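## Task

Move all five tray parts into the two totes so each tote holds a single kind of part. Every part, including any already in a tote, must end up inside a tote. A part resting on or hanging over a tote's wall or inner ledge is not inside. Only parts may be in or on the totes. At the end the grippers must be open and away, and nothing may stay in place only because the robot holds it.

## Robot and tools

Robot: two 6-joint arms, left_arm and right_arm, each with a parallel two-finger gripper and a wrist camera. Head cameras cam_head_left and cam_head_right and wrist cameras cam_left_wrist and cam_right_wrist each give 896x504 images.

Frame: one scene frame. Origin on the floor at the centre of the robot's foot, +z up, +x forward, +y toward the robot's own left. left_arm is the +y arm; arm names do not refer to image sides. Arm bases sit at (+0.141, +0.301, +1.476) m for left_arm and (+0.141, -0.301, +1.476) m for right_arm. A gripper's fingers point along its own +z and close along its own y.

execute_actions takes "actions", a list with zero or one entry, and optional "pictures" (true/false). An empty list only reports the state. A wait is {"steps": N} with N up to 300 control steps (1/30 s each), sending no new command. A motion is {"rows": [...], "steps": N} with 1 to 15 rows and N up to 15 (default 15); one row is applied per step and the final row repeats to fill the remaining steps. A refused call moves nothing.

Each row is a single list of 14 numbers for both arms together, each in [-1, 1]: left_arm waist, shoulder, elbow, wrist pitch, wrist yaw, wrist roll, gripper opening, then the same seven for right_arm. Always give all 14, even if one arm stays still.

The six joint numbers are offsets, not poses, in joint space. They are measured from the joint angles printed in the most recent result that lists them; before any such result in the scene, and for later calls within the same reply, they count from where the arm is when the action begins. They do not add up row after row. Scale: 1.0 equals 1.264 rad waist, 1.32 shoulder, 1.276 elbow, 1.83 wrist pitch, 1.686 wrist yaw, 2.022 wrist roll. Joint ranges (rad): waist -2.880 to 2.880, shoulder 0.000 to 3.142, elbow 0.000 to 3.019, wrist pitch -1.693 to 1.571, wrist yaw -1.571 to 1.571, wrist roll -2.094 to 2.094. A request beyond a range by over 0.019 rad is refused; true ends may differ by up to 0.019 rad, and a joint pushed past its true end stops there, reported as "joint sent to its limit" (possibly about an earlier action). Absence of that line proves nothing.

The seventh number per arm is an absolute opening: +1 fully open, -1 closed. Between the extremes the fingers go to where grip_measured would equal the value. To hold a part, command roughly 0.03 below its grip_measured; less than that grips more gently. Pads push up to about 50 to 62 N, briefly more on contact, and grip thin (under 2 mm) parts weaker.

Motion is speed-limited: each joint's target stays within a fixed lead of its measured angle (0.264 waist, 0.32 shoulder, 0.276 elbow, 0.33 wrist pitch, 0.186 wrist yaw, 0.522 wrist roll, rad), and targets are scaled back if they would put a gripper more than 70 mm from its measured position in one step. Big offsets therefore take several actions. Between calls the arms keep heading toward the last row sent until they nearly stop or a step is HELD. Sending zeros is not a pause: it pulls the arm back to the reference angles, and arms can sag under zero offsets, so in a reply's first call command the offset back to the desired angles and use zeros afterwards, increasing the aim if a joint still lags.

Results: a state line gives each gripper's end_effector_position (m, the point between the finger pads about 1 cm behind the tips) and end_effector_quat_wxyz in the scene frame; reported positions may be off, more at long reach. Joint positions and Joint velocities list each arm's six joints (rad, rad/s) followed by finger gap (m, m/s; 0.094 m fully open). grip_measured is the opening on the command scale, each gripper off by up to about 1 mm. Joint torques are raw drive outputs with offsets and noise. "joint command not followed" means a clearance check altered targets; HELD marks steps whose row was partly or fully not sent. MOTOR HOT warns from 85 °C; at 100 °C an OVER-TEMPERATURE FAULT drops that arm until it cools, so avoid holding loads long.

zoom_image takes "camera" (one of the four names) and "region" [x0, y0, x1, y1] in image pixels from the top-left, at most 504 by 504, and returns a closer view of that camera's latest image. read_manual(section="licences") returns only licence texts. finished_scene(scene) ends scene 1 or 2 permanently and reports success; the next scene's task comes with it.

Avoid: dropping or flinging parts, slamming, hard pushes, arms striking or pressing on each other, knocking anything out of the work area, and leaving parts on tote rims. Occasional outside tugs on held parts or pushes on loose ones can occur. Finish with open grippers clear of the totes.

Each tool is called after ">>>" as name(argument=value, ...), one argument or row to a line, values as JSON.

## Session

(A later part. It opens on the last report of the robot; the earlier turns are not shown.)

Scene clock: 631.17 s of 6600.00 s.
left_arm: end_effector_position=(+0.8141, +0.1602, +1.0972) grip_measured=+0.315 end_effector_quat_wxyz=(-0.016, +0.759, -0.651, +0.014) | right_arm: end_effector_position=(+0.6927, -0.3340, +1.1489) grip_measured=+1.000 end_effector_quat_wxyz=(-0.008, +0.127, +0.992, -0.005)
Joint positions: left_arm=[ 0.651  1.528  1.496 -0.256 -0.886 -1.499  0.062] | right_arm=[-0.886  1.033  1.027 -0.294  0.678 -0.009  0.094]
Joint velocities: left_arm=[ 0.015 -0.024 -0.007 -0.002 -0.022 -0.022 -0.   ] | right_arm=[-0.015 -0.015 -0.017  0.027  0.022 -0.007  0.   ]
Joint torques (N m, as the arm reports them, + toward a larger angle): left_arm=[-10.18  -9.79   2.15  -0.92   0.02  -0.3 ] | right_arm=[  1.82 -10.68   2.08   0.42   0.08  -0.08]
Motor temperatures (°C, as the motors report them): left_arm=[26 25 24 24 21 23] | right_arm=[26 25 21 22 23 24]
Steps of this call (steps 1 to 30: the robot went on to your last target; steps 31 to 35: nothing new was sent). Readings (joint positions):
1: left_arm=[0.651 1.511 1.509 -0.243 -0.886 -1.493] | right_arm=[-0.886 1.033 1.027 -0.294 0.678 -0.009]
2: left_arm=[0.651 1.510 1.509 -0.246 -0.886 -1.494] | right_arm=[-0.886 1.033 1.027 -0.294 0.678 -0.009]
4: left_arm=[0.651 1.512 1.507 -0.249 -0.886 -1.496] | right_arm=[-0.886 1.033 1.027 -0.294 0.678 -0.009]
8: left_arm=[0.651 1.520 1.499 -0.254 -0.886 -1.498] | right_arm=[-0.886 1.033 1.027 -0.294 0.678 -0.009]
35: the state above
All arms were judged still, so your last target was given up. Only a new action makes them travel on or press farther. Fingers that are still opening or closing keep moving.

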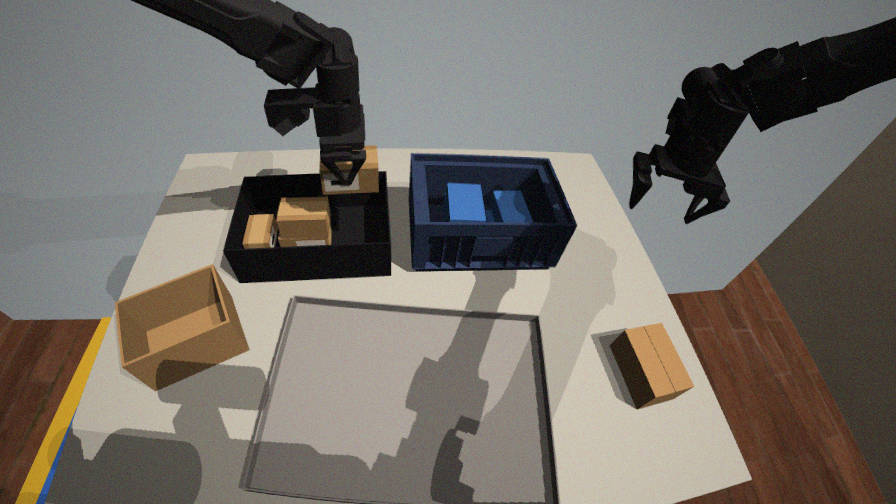

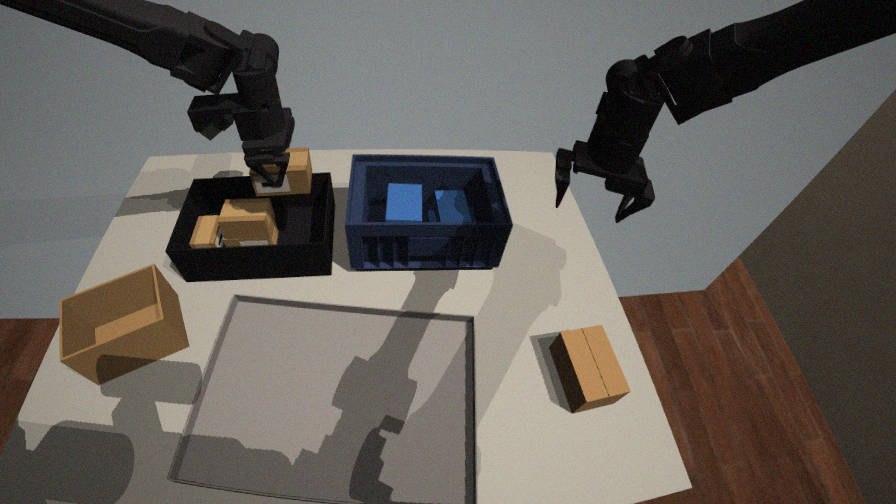

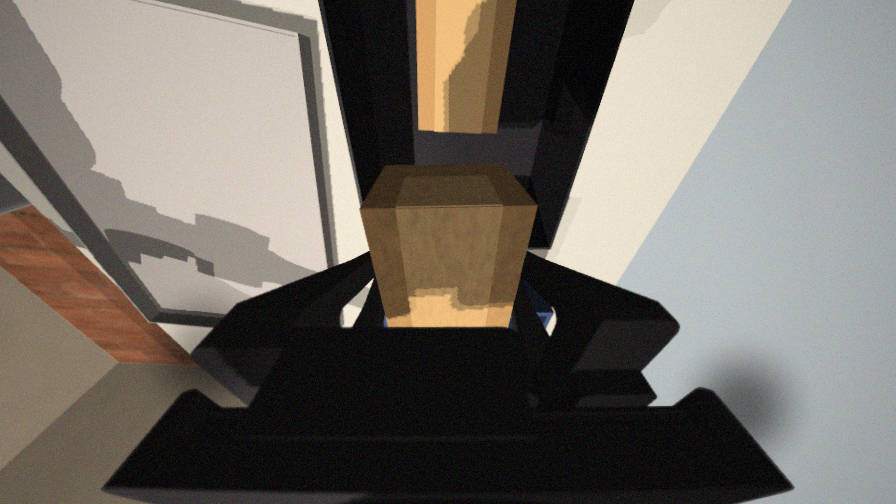

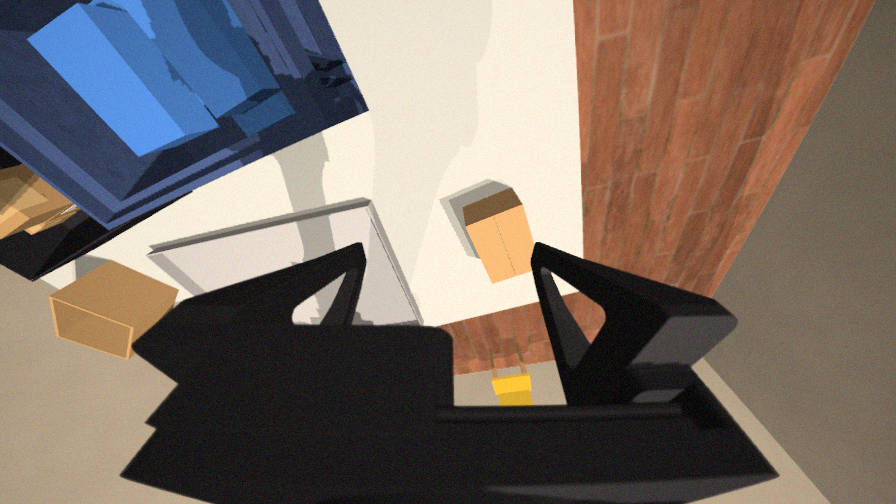

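>>> execute_actions(
  actions=[
    {"rows":[[0.015,0.008,0.025,-0.01,0.005,0,0.27,0,0,0,0,0,0,1],[0.025,0.018,0.045,-0.017,0.011,0,0.27,0,0,0,0,0,0,1],[0.034,0.03,0.063,-0.024,0.017,0.004,0.27,0,0,0,0,0,0,1],[0.043,0.042,0.08,-0.03,0.023,0.006,0.27,0,0,0,0,0,0,1],[0.052,0.054,0.097,-0.036,0.029,0.008,0.27,0,0,0,0,0,0,1],[0.06,0.066,0.113,-0.041,0.035,0.01,0.27,0,0,0,0,0,0,1],[0.068,0.077,0.128,-0.045,0.041,0.012,0.27,0,0,0,0,0,0,1],[0.075,0.087,0.14,-0.048,0.046,0.012,0.27,0,0,0,0,0,0,1],[0.08,0.095,0.149,-0.048,0.05,0.012,0.27,0,0,0,0,0,0,1]],"steps":15},
  ],
  pictures=false,
)

>>> execute_actions(
  actions=[
    {"steps":8},
  ],
)

Scene clock: 638.10 s of 6600.00 s.
left_arm: end_effector_position=(+0.8309, +0.1738, +1.0263) grip_measured=+0.315 end_effector_quat_wxyz=(-0.008, +0.760, -0.650, -0.004) | right_arm: end_effector_position=(+0.6927, -0.3340, +1.1489) grip_measured=+1.000 end_effector_quat_wxyz=(-0.008, +0.127, +0.992, -0.005)
Joint positions: left_arm=[ 0.755  1.655  1.678 -0.325 -0.805 -1.492  0.062] | right_arm=[-0.886  1.033  1.027 -0.294  0.678 -0.009  0.094]
Joint velocities: left_arm=[ 0.024  0.073  0.007 -0.061  0.037  0.051  0.   ] | right_arm=[ 0.005  0.005 -0.012  0.002  0.037  0.081  0.   ]
Joint torques (N m, as the arm reports them, + toward a larger angle): left_arm=[-11.49 -11.35   3.04  -0.88   0.05   0.05] | right_arm=[  2.   -10.81   2.05   0.39   0.09  -0.08]
Motor temperatures (°C, as the motors report them): left_arm=[26 25 24 24 21 23] | right_arm=[26 25 21 22 23 24]
Steps of this call (steps 1 to 90: nothing new was sent; then 3.43 s passed at rest; steps 91 to 105: all 15 steps of this action). Readings (joint positions):
91: left_arm=[0.652 1.528 1.497 -0.256 -0.884 -1.499] | right_arm=[-0.886 1.033 1.027 -0.294 0.678 -0.009]
92: left_arm=[0.653 1.530 1.503 -0.260 -0.878 -1.499] | right_arm=[-0.886 1.033 1.027 -0.294 0.678 -0.009]
94: left_arm=[0.660 1.545 1.534 -0.277 -0.859 -1.499] | right_arm=[-0.886 1.033 1.027 -0.294 0.678 -0.009]
98: left_arm=[0.699 1.602 1.633 -0.309 -0.818 -1.496] | right_arm=[-0.886 1.033 1.027 -0.294 0.678 -0.009]
105: the state above

Scene clock: 638.37 s of 6600.00 s.
left_arm: end_effector_position=(+0.8288, +0.1713, +1.0248) grip_measured=+0.315 end_effector_quat_wxyz=(-0.005, +0.758, -0.652, -0.004) | right_arm: end_effector_position=(+0.6927, -0.3340, +1.1489) grip_measured=+1.000 end_effector_quat_wxyz=(-0.008, +0.127, +0.992, -0.005)
Joint positions: left_arm=[ 0.755  1.66   1.678 -0.327 -0.803 -1.491  0.062] | right_arm=[-0.886  1.033  1.027 -0.294  0.678 -0.009  0.094]
Joint velocities: left_arm=[-0.015 -0.015  0.007 -0.007 -0.051  0.007 -0.001] | right_arm=[-0.005 -0.005  0.007  0.007 -0.007  0.007  0.   ]
Joint torques (N m, as the arm reports them, + toward a larger angle): left_arm=[-11.29 -11.95   3.05  -0.96  -0.03   0.04] | right_arm=[  1.94 -10.85   2.02   0.42   0.08  -0.08]
Motor temperatures (°C, as the motors report them): left_arm=[26 25 24 24 21 23] | right_arm=[26 25 21 22 23 24]
Steps of this call (steps 1 to 8: the robot went on to your last target). Readings (joint positions):
1: left_arm=[0.755 1.658 1.678 -0.326 -0.805 -1.492] | right_arm=[-0.886 1.033 1.027 -0.294 0.678 -0.009]
2: left_arm=[0.755 1.659 1.678 -0.327 -0.804 -1.492] | right_arm=[-0.886 1.033 1.027 -0.294 0.678 -0.009]
4: left_arm=[0.755 1.660 1.678 -0.327 -0.803 -1.491] | right_arm=[-0.886 1.033 1.027 -0.294 0.678 -0.009]
8: the state above

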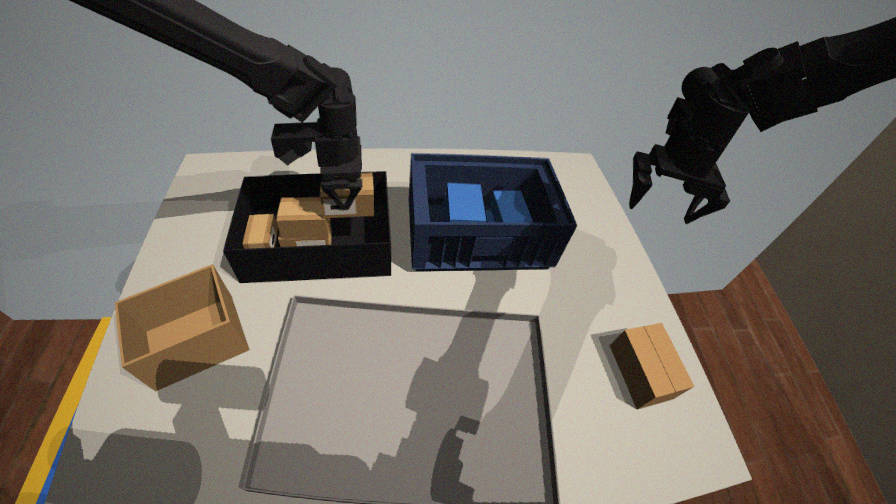

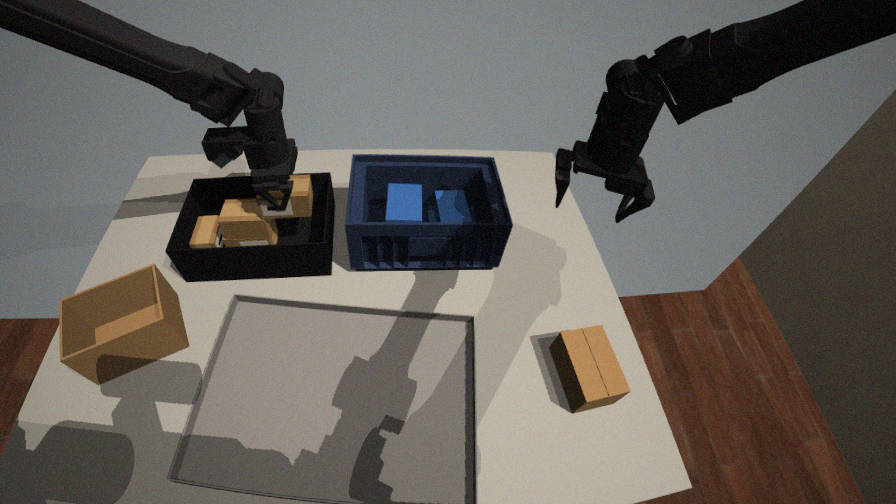

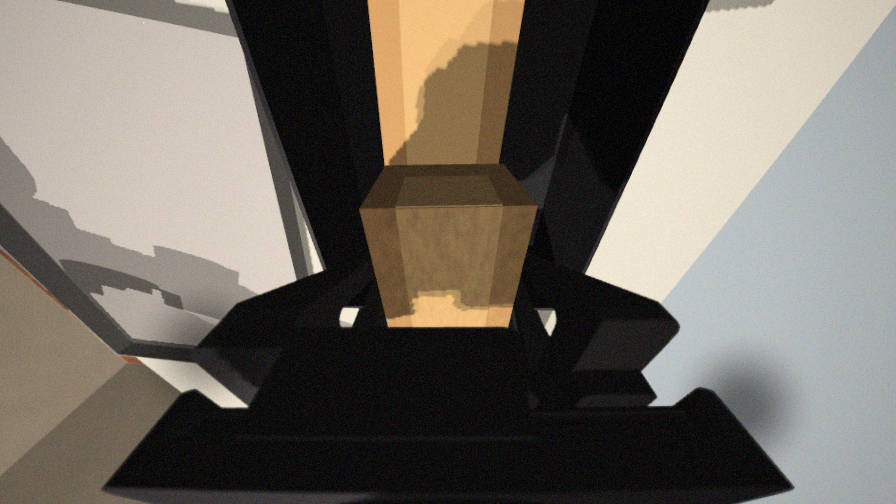

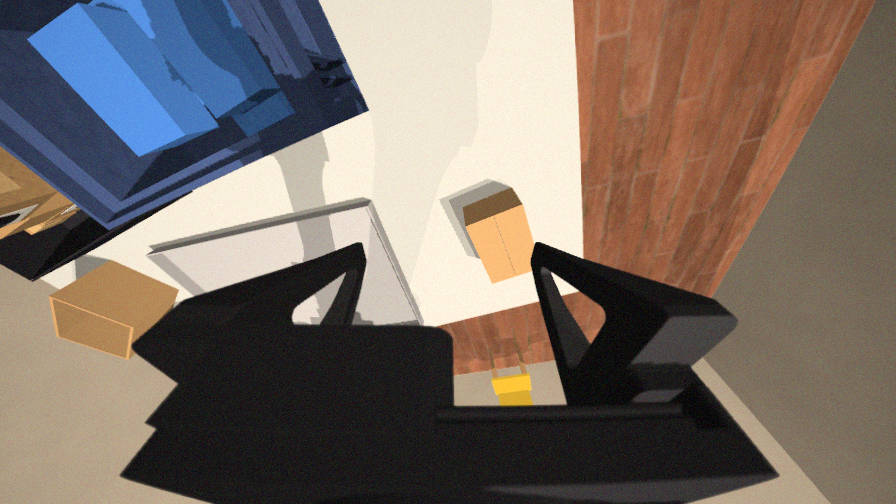

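>>> execute_actions(
  actions=[
    {"rows":[[0,0.008,0,0,0,0,0.27,0,0,0,0,0,0,1],[0,0.015,0,0,0,0,0.27,0,0,0,0,0,0,1],[0,0.02,0,0,0,0,0.27,0,0,0,0,0,0,1]],"steps":12},
  ],
)

Scene clock: 642.20 s of 6600.00 s.
left_arm: end_effector_position=(+0.8264, +0.1691, +1.0229) grip_measured=+0.315 end_effector_quat_wxyz=(-0.004, +0.757, -0.654, -0.006) | right_arm: end_effector_position=(+0.6927, -0.3340, +1.1489) grip_measured=+1.000 end_effector_quat_wxyz=(-0.008, +0.127, +0.992, -0.005)
Joint positions: left_arm=[ 0.755  1.665  1.678 -0.327 -0.805 -1.491  0.062] | right_arm=[-0.886  1.033  1.027 -0.294  0.678 -0.009  0.094]
Joint velocities: left_arm=[-0.015 -0.015  0.012  0.002  0.051  0.022  0.001] | right_arm=[-0.005 -0.005 -0.017 -0.002 -0.007 -0.11   0.   ]
Joint torques (N m, as the arm reports them, + toward a larger angle): left_arm=[-11.5   -9.72   2.38  -0.28  -0.01  -0.13] | right_arm=[  1.83 -10.82   2.11   0.35   0.09  -0.07]
Motor temperatures (°C, as the motors report them): left_arm=[26 25 24 24 21 23] | right_arm=[26 25 21 22 23 24]
Steps of this call (steps 1 to 15: the robot went on to your last target; steps 16 to 90: nothing new was sent; then 0.43 s passed at rest; steps 91 to 102: all 12 steps of this action). Readings (joint positions):
91: left_arm=[0.755 1.660 1.678 -0.327 -0.803 -1.491] | right_arm=[-0.886 1.033 1.027 -0.294 0.678 -0.009]
92: left_arm=[0.755 1.661 1.678 -0.327 -0.803 -1.491] | right_arm=[-0.886 1.033 1.027 -0.294 0.678 -0.009]
94: left_arm=[0.755 1.663 1.678 -0.327 -0.803 -1.491] | right_arm=[-0.886 1.033 1.027 -0.294 0.678 -0.009]
98: left_arm=[0.755 1.665 1.678 -0.327 -0.804 -1.491] | right_arm=[-0.886 1.033 1.027 -0.294 0.678 -0.009]
102: the state above

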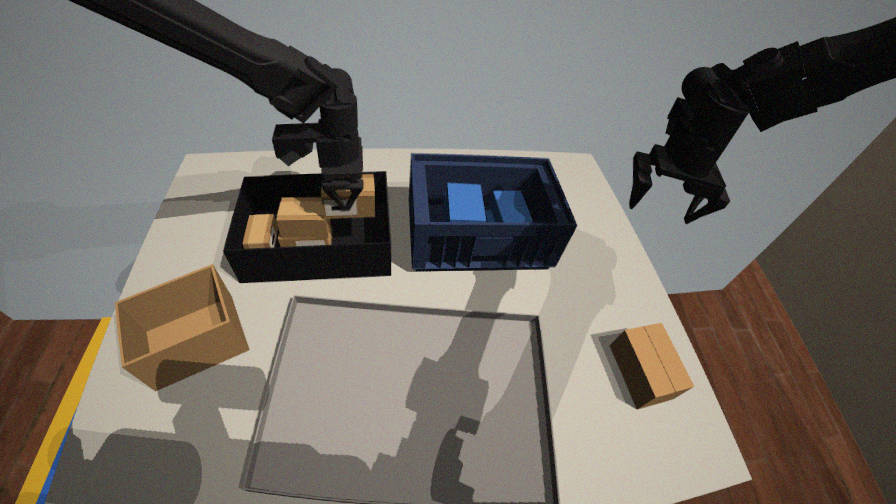

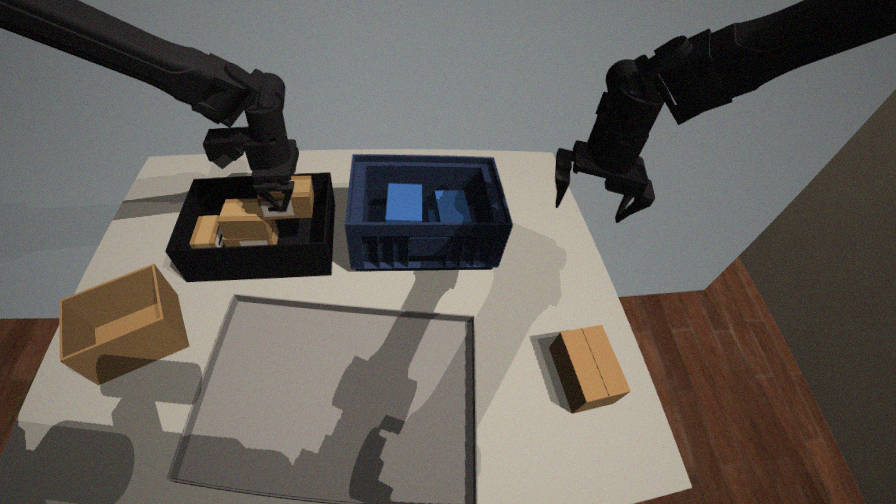

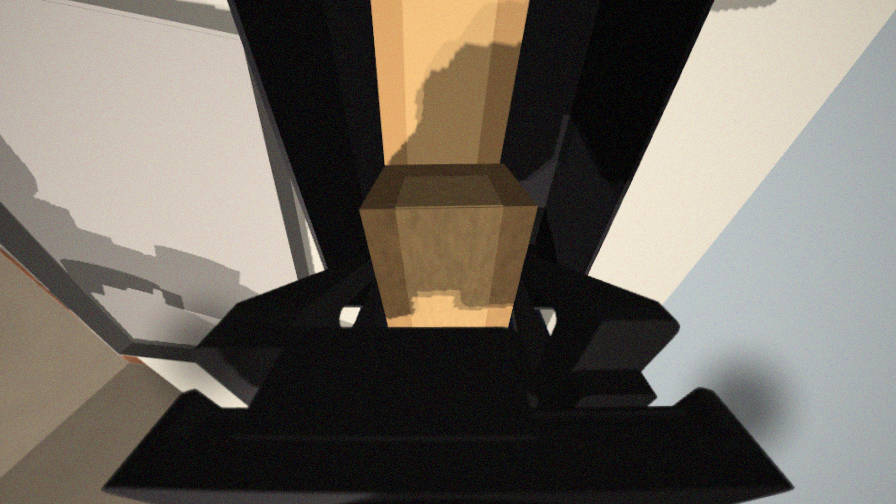

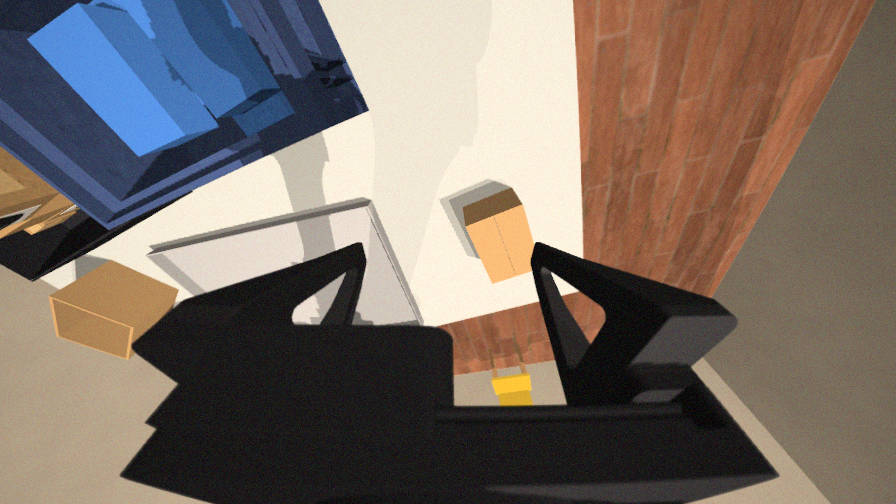

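>>> execute_actions(
  actions=[
    {"rows":[[0,0.015,0.008,0,0,0,0.27,0,0,0,0,0,0,1],[0,0.025,0.018,0,0,0,0.27,0,0,0,0,0,0,1],[0,0.032,0.028,0,0,0,0.27,0,0,0,0,0,0,1],[0,0.036,0.034,0,0,0,0.27,0,0,0,0,0,0,1]],"steps":12},
  ],
)

Scene clock: 649.87 s of 6600.00 s.
left_arm: end_effector_position=(+0.8319, +0.1639, +1.0214) grip_measured=+0.315 end_effector_quat_wxyz=(-0.007, +0.758, -0.652, -0.004) | right_arm: end_effector_position=(+0.6927, -0.3340, +1.1489) grip_measured=+1.000 end_effector_quat_wxyz=(-0.008, +0.127, +0.992, -0.005)
Joint positions: left_arm=[ 0.75   1.682  1.702 -0.327 -0.81  -1.491  0.062] | right_arm=[-0.886  1.033  1.027 -0.294  0.678 -0.009  0.094]
Joint velocities: left_arm=[-0.005 -0.015  0.002 -0.007 -0.051 -0.022 -0.   ] | right_arm=[-0.015 -0.015  0.007 -0.012 -0.051 -0.095  0.   ]
Joint torques (N m, as the arm reports them, + toward a larger angle): left_arm=[-11.06  -9.16   4.04  -0.24   0.15  -0.12] | right_arm=[  1.87 -10.82   2.03   0.45   0.09  -0.07]
Motor temperatures (°C, as the motors report them): left_arm=[26 25 24 24 21 23] | right_arm=[26 25 21 22 23 24]
Steps of this call (steps 1 to 15: the robot went on to your last target; steps 16 to 90: nothing new was sent; then 4.27 s passed at rest; steps 91 to 102: all 12 steps of this action). Readings (joint positions):
91: left_arm=[0.755 1.665 1.678 -0.327 -0.805 -1.491] | right_arm=[-0.886 1.033 1.027 -0.294 0.678 -0.009]
92: left_arm=[0.755 1.665 1.679 -0.327 -0.806 -1.491] | right_arm=[-0.886 1.033 1.027 -0.294 0.678 -0.009]
94: left_arm=[0.755 1.671 1.689 -0.327 -0.807 -1.491] | right_arm=[-0.886 1.033 1.027 -0.294 0.678 -0.009]
98: left_arm=[0.751 1.679 1.702 -0.327 -0.810 -1.491] | right_arm=[-0.886 1.033 1.027 -0.294 0.678 -0.009]
102: the state above

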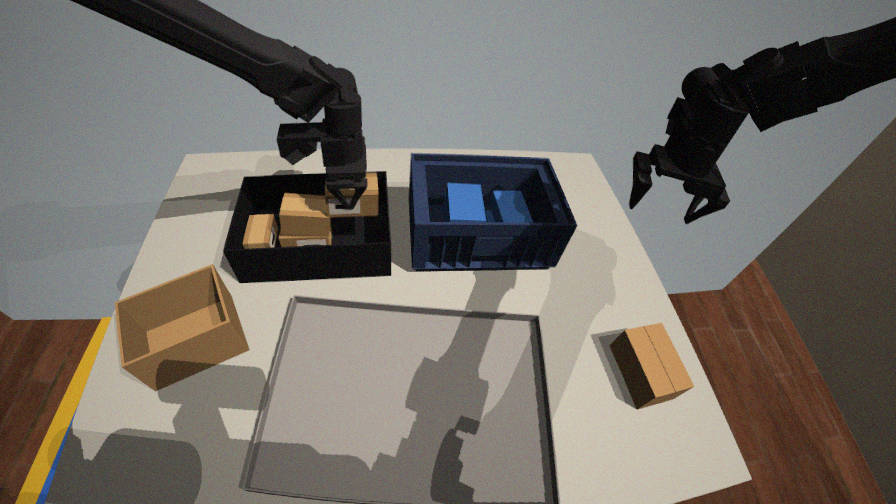

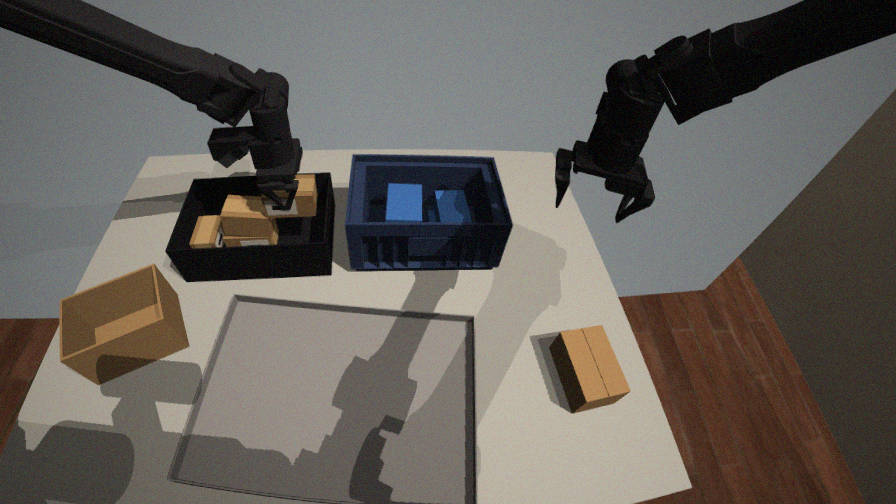

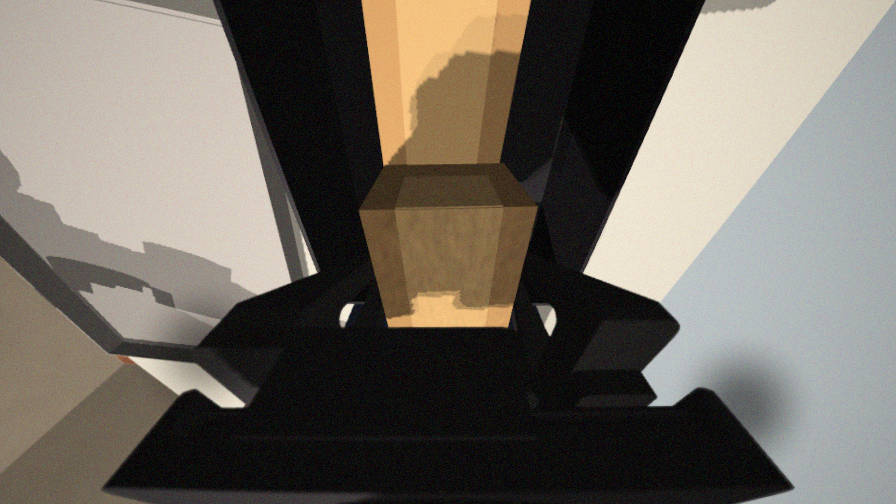

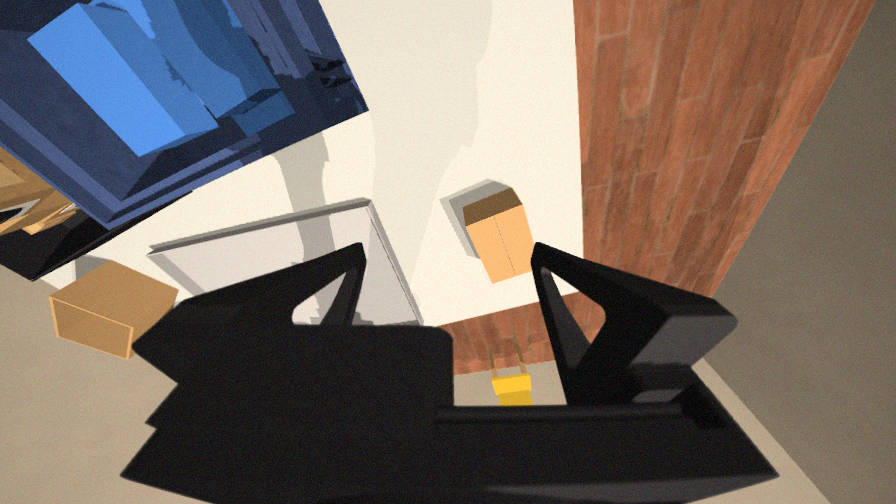

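>>> execute_actions(
  actions=[
    {"rows":[[-0.02,-0.01,0,0,0,0,0.27,0,0,0,0,0,0,1],[-0.035,-0.015,0,0,0,0,0.27,0,0,0,0,0,0,1],[-0.045,-0.015,0,0,0,0,0.27,0,0,0,0,0,0,1]],"steps":12},
  ],
)

>>> zoom_image(
  camera="cam_head_left",
  region=[220, 130, 420, 290],
)

Scene clock: 652.40 s of 6600.00 s.
left_arm: end_effector_position=(+0.8365, +0.1507, +1.0327) grip_measured=+0.315 end_effector_quat_wxyz=(-0.003, +0.756, -0.654, +0.007) | right_arm: end_effector_position=(+0.6927, -0.3340, +1.1489) grip_measured=+1.000 end_effector_quat_wxyz=(-0.008, +0.127, +0.992, -0.005)
Joint positions: left_arm=[ 0.724  1.681  1.702 -0.327 -0.812 -1.491  0.062] | right_arm=[-0.886  1.033  1.027 -0.294  0.678 -0.009  0.094]
Joint velocities: left_arm=[-0.015 -0.005  0.017  0.017 -0.037  0.037  0.   ] | right_arm=[-0.005 -0.015 -0.012  0.002  0.022 -0.007  0.   ]
Joint torques (N m, as the arm reports them, + toward a larger angle): left_arm=[-13.67 -12.1    2.5   -0.22   0.01  -0.13] | right_arm=[  1.78 -10.73   2.06   0.41   0.08  -0.06]
Motor temperatures (°C, as the motors report them): left_arm=[26 25 24 24 21 23] | right_arm=[26 25 21 22 23 24]
Steps of this call (steps 1 to 15: the robot went on to your last target; steps 16 to 64: nothing new was sent; steps 65 to 76: all 12 steps of this action). Readings (joint positions):
65: left_arm=[0.748 1.681 1.702 -0.327 -0.812 -1.491] | right_arm=[-0.886 1.033 1.027 -0.294 0.678 -0.009]
66: left_arm=[0.746 1.681 1.702 -0.327 -0.813 -1.491] | right_arm=[-0.886 1.033 1.027 -0.294 0.678 -0.009]
68: left_arm=[0.742 1.681 1.702 -0.327 -0.813 -1.491] | right_arm=[-0.886 1.033 1.027 -0.294 0.678 -0.009]
72: left_arm=[0.729 1.681 1.702 -0.327 -0.812 -1.491] | right_arm=[-0.886 1.033 1.027 -0.294 0.678 -0.009]
76: the state above

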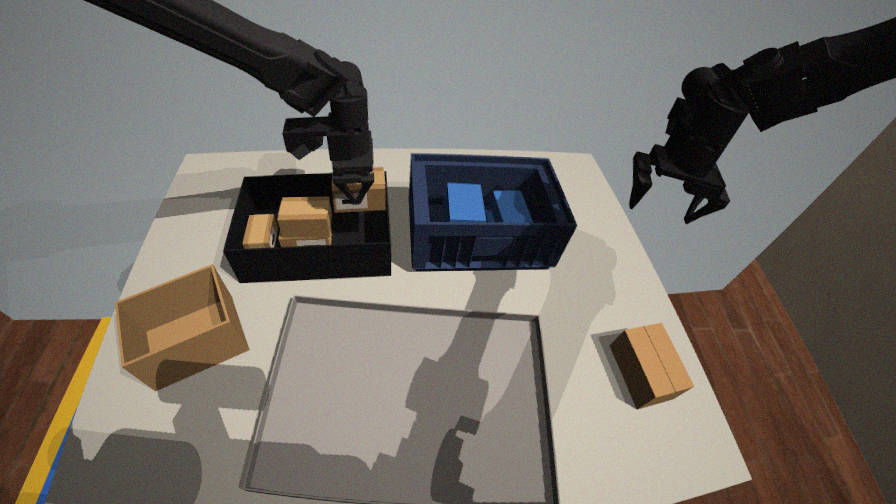

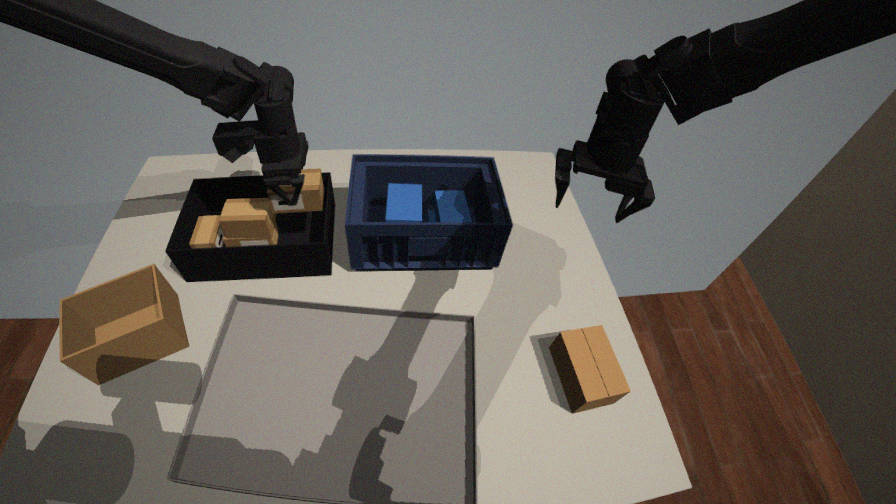

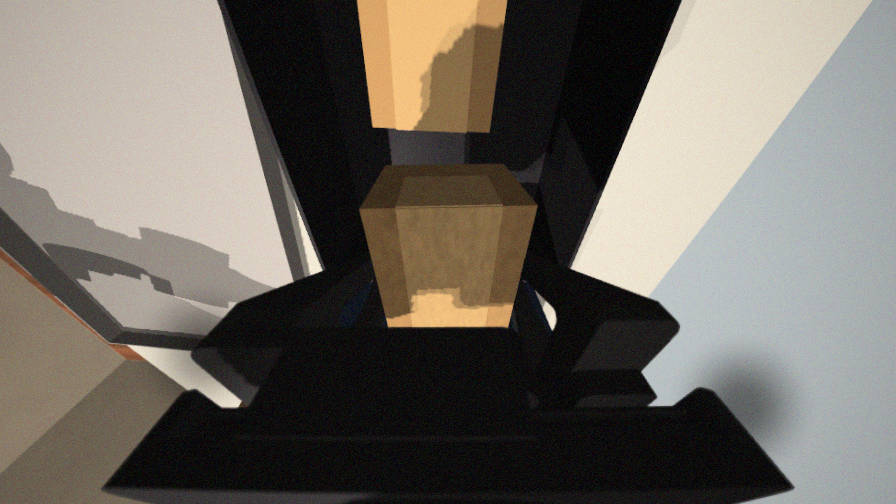

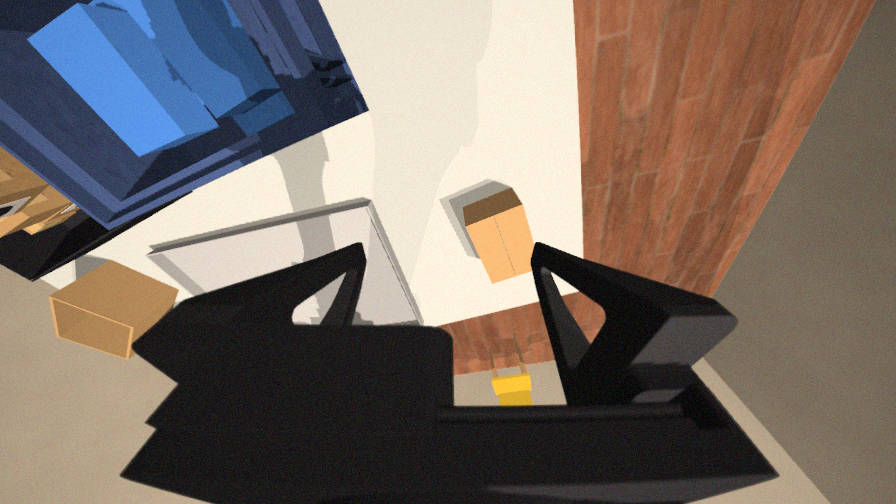

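Region (220, 130, 420, 290) of cam_head_left's 896x504 image, scaled by 2.520, with more detail than that image has; it fills the top 403 rows of this view, and the rest is white.

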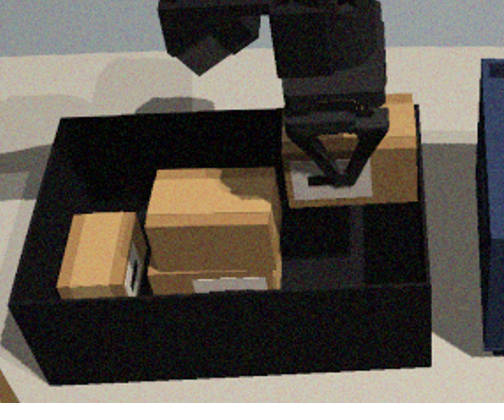

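>>> execute_actions(
  actions=[
    {"rows":[[0.012,0,0,0,0,0.005,0.27,0,0,0,0,0,0,1],[0.022,0.008,0,0,0.004,0.01,0.27,0,0,0,0,0,0,1],[0.03,0.015,0,0,0.008,0.014,0.27,0,0,0,0,0,0,1],[0.036,0.022,0,0,0.012,0.014,0.27,0,0,0,0,0,0,1]],"steps":14},
  ],
)

Scene clock: 661.30 s of 6600.00 s.
left_arm: end_effector_position=(+0.8173, +0.1542, +1.0061) grip_measured=+0.315 end_effector_quat_wxyz=(+0.004, +0.748, -0.664, -0.009) | right_arm: end_effector_position=(+0.6927, -0.3340, +1.1489) grip_measured=+1.000 end_effector_quat_wxyz=(-0.008, +0.127, +0.992, -0.005)
Joint positions: left_arm=[ 0.762  1.711  1.702 -0.327 -0.795 -1.479  0.062] | right_arm=[-0.886  1.033  1.027 -0.294  0.678 -0.009  0.094]
Joint velocities: left_arm=[-0.005  0.024 -0.012 -0.027  0.007  0.051  0.   ] | right_arm=[-0.015  0.005 -0.007  0.012  0.037  0.022  0.   ]
Joint torques (N m, as the arm reports them, + toward a larger angle): left_arm=[-10.76 -11.36   2.26  -0.31  -0.01   0.05] | right_arm=[  1.74 -10.93   2.05   0.41   0.09  -0.05]
Motor temperatures (°C, as the motors report them): left_arm=[26 25 24 24 21 23] | right_arm=[26 25 21 22 23 24]
Steps of this call (steps 1 to 15: the robot went on to your last target; steps 16 to 90: nothing new was sent; then 5.43 s passed at rest; steps 91 to 104: all 14 steps of this action). Readings (joint positions):
91: left_arm=[0.724 1.681 1.702 -0.327 -0.812 -1.491] | right_arm=[-0.886 1.033 1.027 -0.294 0.678 -0.009]
92: left_arm=[0.725 1.681 1.702 -0.327 -0.810 -1.490] | right_arm=[-0.886 1.033 1.027 -0.294 0.678 -0.009]
94: left_arm=[0.729 1.682 1.702 -0.327 -0.800 -1.486] | right_arm=[-0.886 1.033 1.027 -0.294 0.678 -0.009]
98: left_arm=[0.749 1.694 1.702 -0.327 -0.795 -1.481] | right_arm=[-0.886 1.033 1.027 -0.294 0.678 -0.009]
104: the state above

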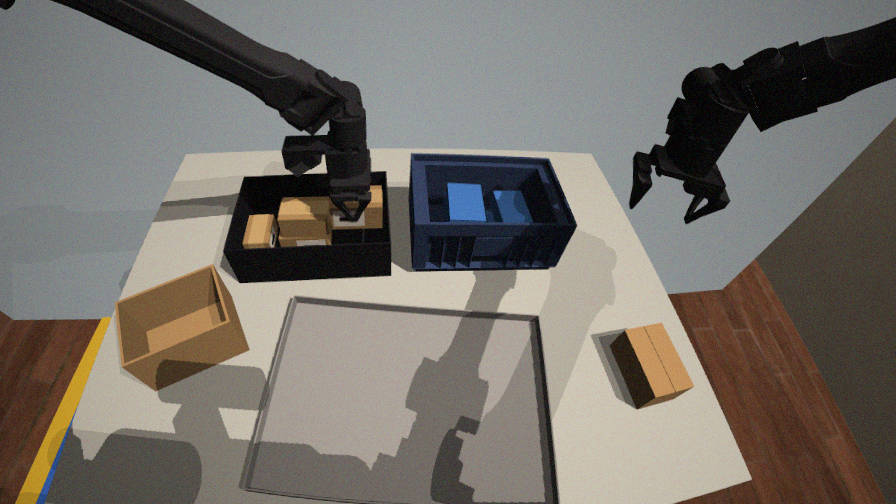

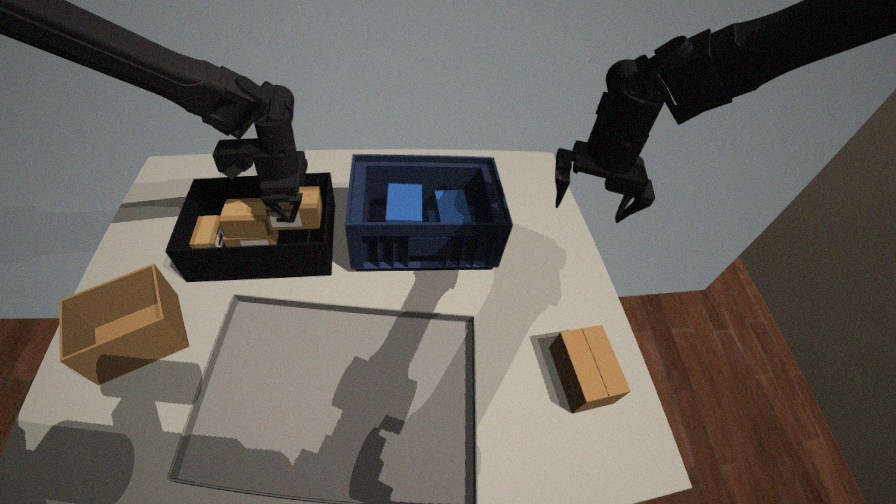

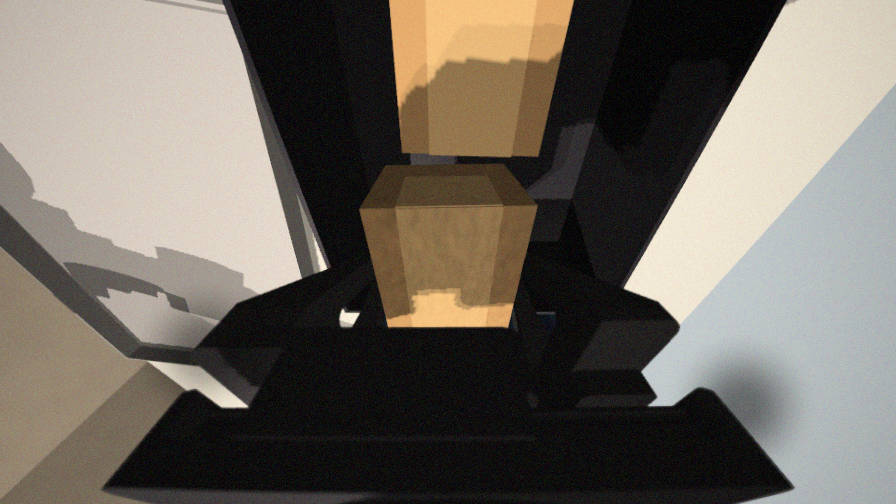

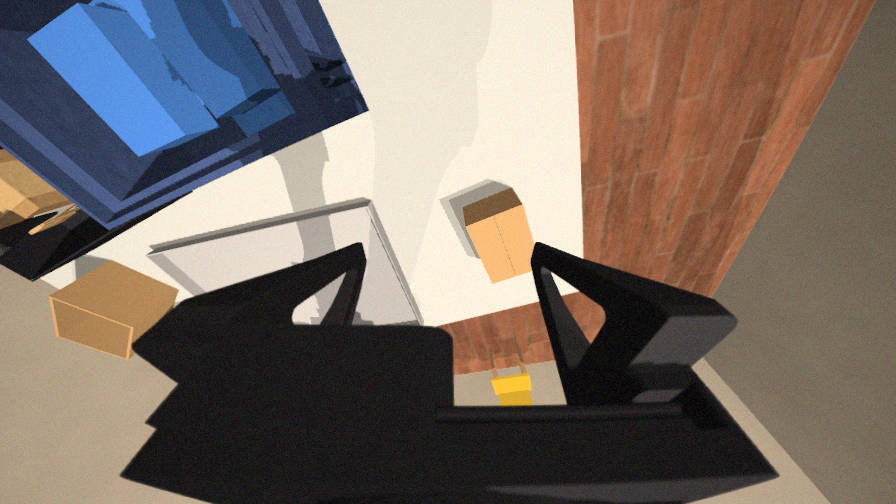

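>>> execute_actions(
  actions=[
    {"rows":[[0.014,0.008,0.014,0,0.005,0.003,0.27,0,0,0,0,0,0,1],[0.02,0.015,0.023,0,0.009,0.005,0.27,0,0,0,0,0,0,1],[0.025,0.022,0.031,0.002,0.013,0.007,0.27,0,0,0,0,0,0,1],[0.03,0.029,0.039,0.003,0.017,0.009,0.27,0,0,0,0,0,0,1],[0.035,0.036,0.047,0.004,0.021,0.011,0.27,0,0,0,0,0,0,1],[0.04,0.043,0.055,0.005,0.025,0.012,0.27,0,0,0,0,0,0,1],[0.044,0.05,0.062,0.006,0.028,0.013,0.27,0,0,0,0,0,0,1],[0.048,0.056,0.068,0.007,0.031,0.013,0.27,0,0,0,0,0,0,1],[0.05,0.06,0.072,0.008,0.033,0.013,0.27,0,0,0,0,0,0,1]],"steps":15},
  ],
)

Scene clock: 666.60 s of 6600.00 s.
left_arm: end_effector_position=(+0.8112, +0.1576, +0.9591) grip_measured=+0.315 end_effector_quat_wxyz=(+0.009, +0.749, -0.662, -0.014) | right_arm: end_effector_position=(+0.6927, -0.3340, +1.1489) grip_measured=+1.000 end_effector_quat_wxyz=(-0.008, +0.127, +0.992, -0.005)
Joint positions: left_arm=[ 0.82   1.792  1.781 -0.327 -0.742 -1.47   0.062] | right_arm=[-0.886  1.033  1.027 -0.294  0.678 -0.009  0.094]
Joint velocities: left_arm=[ 0.024  0.063 -0.012  0.002 -0.007  0.022 -0.   ] | right_arm=[-0.005 -0.015 -0.002  0.012  0.007 -0.051  0.   ]
Joint torques (N m, as the arm reports them, + toward a larger angle): left_arm=[-11.34 -11.92   3.26   0.28   0.04   0.06] | right_arm=[  1.88 -10.92   2.03   0.38   0.07  -0.06]
Motor temperatures (°C, as the motors report them): left_arm=[26 26 24 24 21 23] | right_arm=[26 25 21 22 23 24]
Steps of this call (steps 1 to 15: the robot went on to your last target; steps 16 to 90: nothing new was sent; then 1.80 s passed at rest; steps 91 to 105: all 15 steps of this action). Readings (joint positions):
91: left_arm=[0.762 1.711 1.702 -0.327 -0.792 -1.478] | right_arm=[-0.886 1.033 1.027 -0.294 0.678 -0.009]
92: left_arm=[0.762 1.712 1.703 -0.327 -0.787 -1.478] | right_arm=[-0.886 1.033 1.027 -0.294 0.678 -0.009]
94: left_arm=[0.766 1.720 1.715 -0.327 -0.774 -1.478] | right_arm=[-0.886 1.033 1.027 -0.294 0.678 -0.009]
98: left_arm=[0.786 1.753 1.761 -0.327 -0.749 -1.474] | right_arm=[-0.886 1.033 1.027 -0.294 0.678 -0.009]
105: the state above

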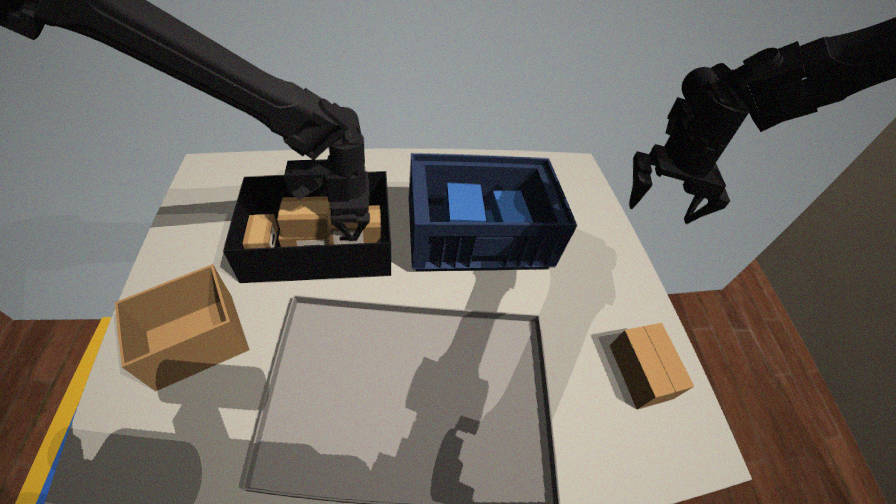

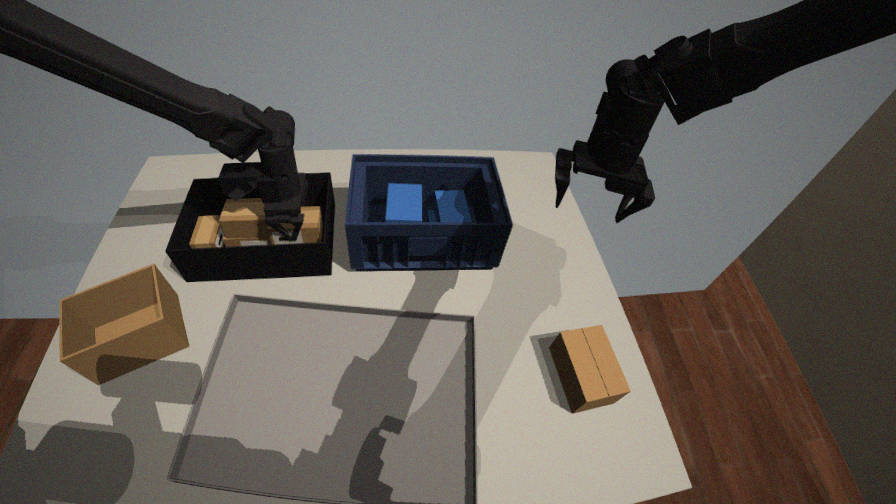

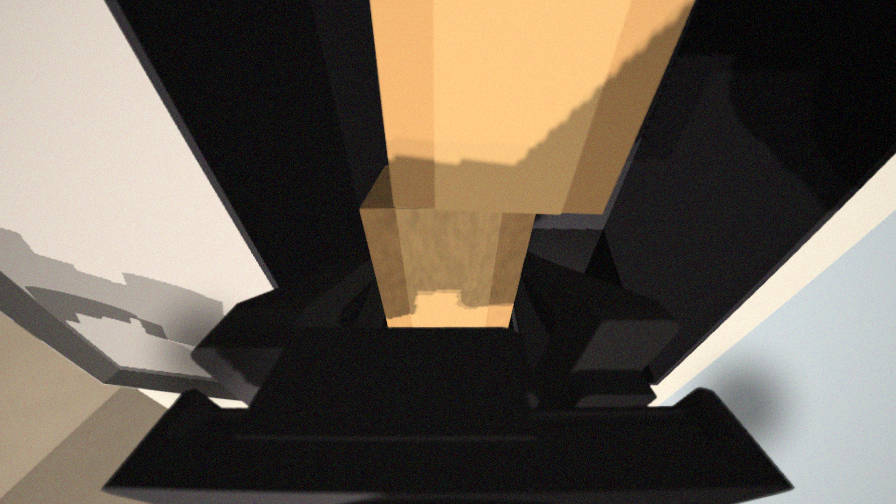

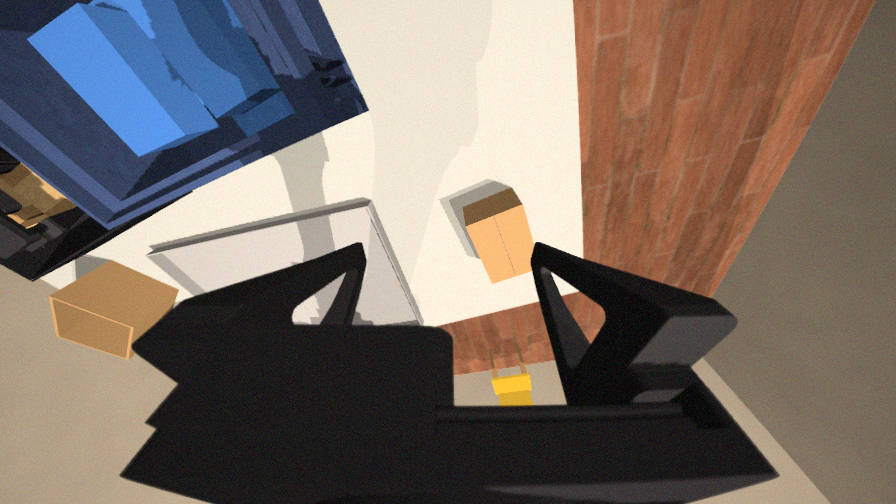

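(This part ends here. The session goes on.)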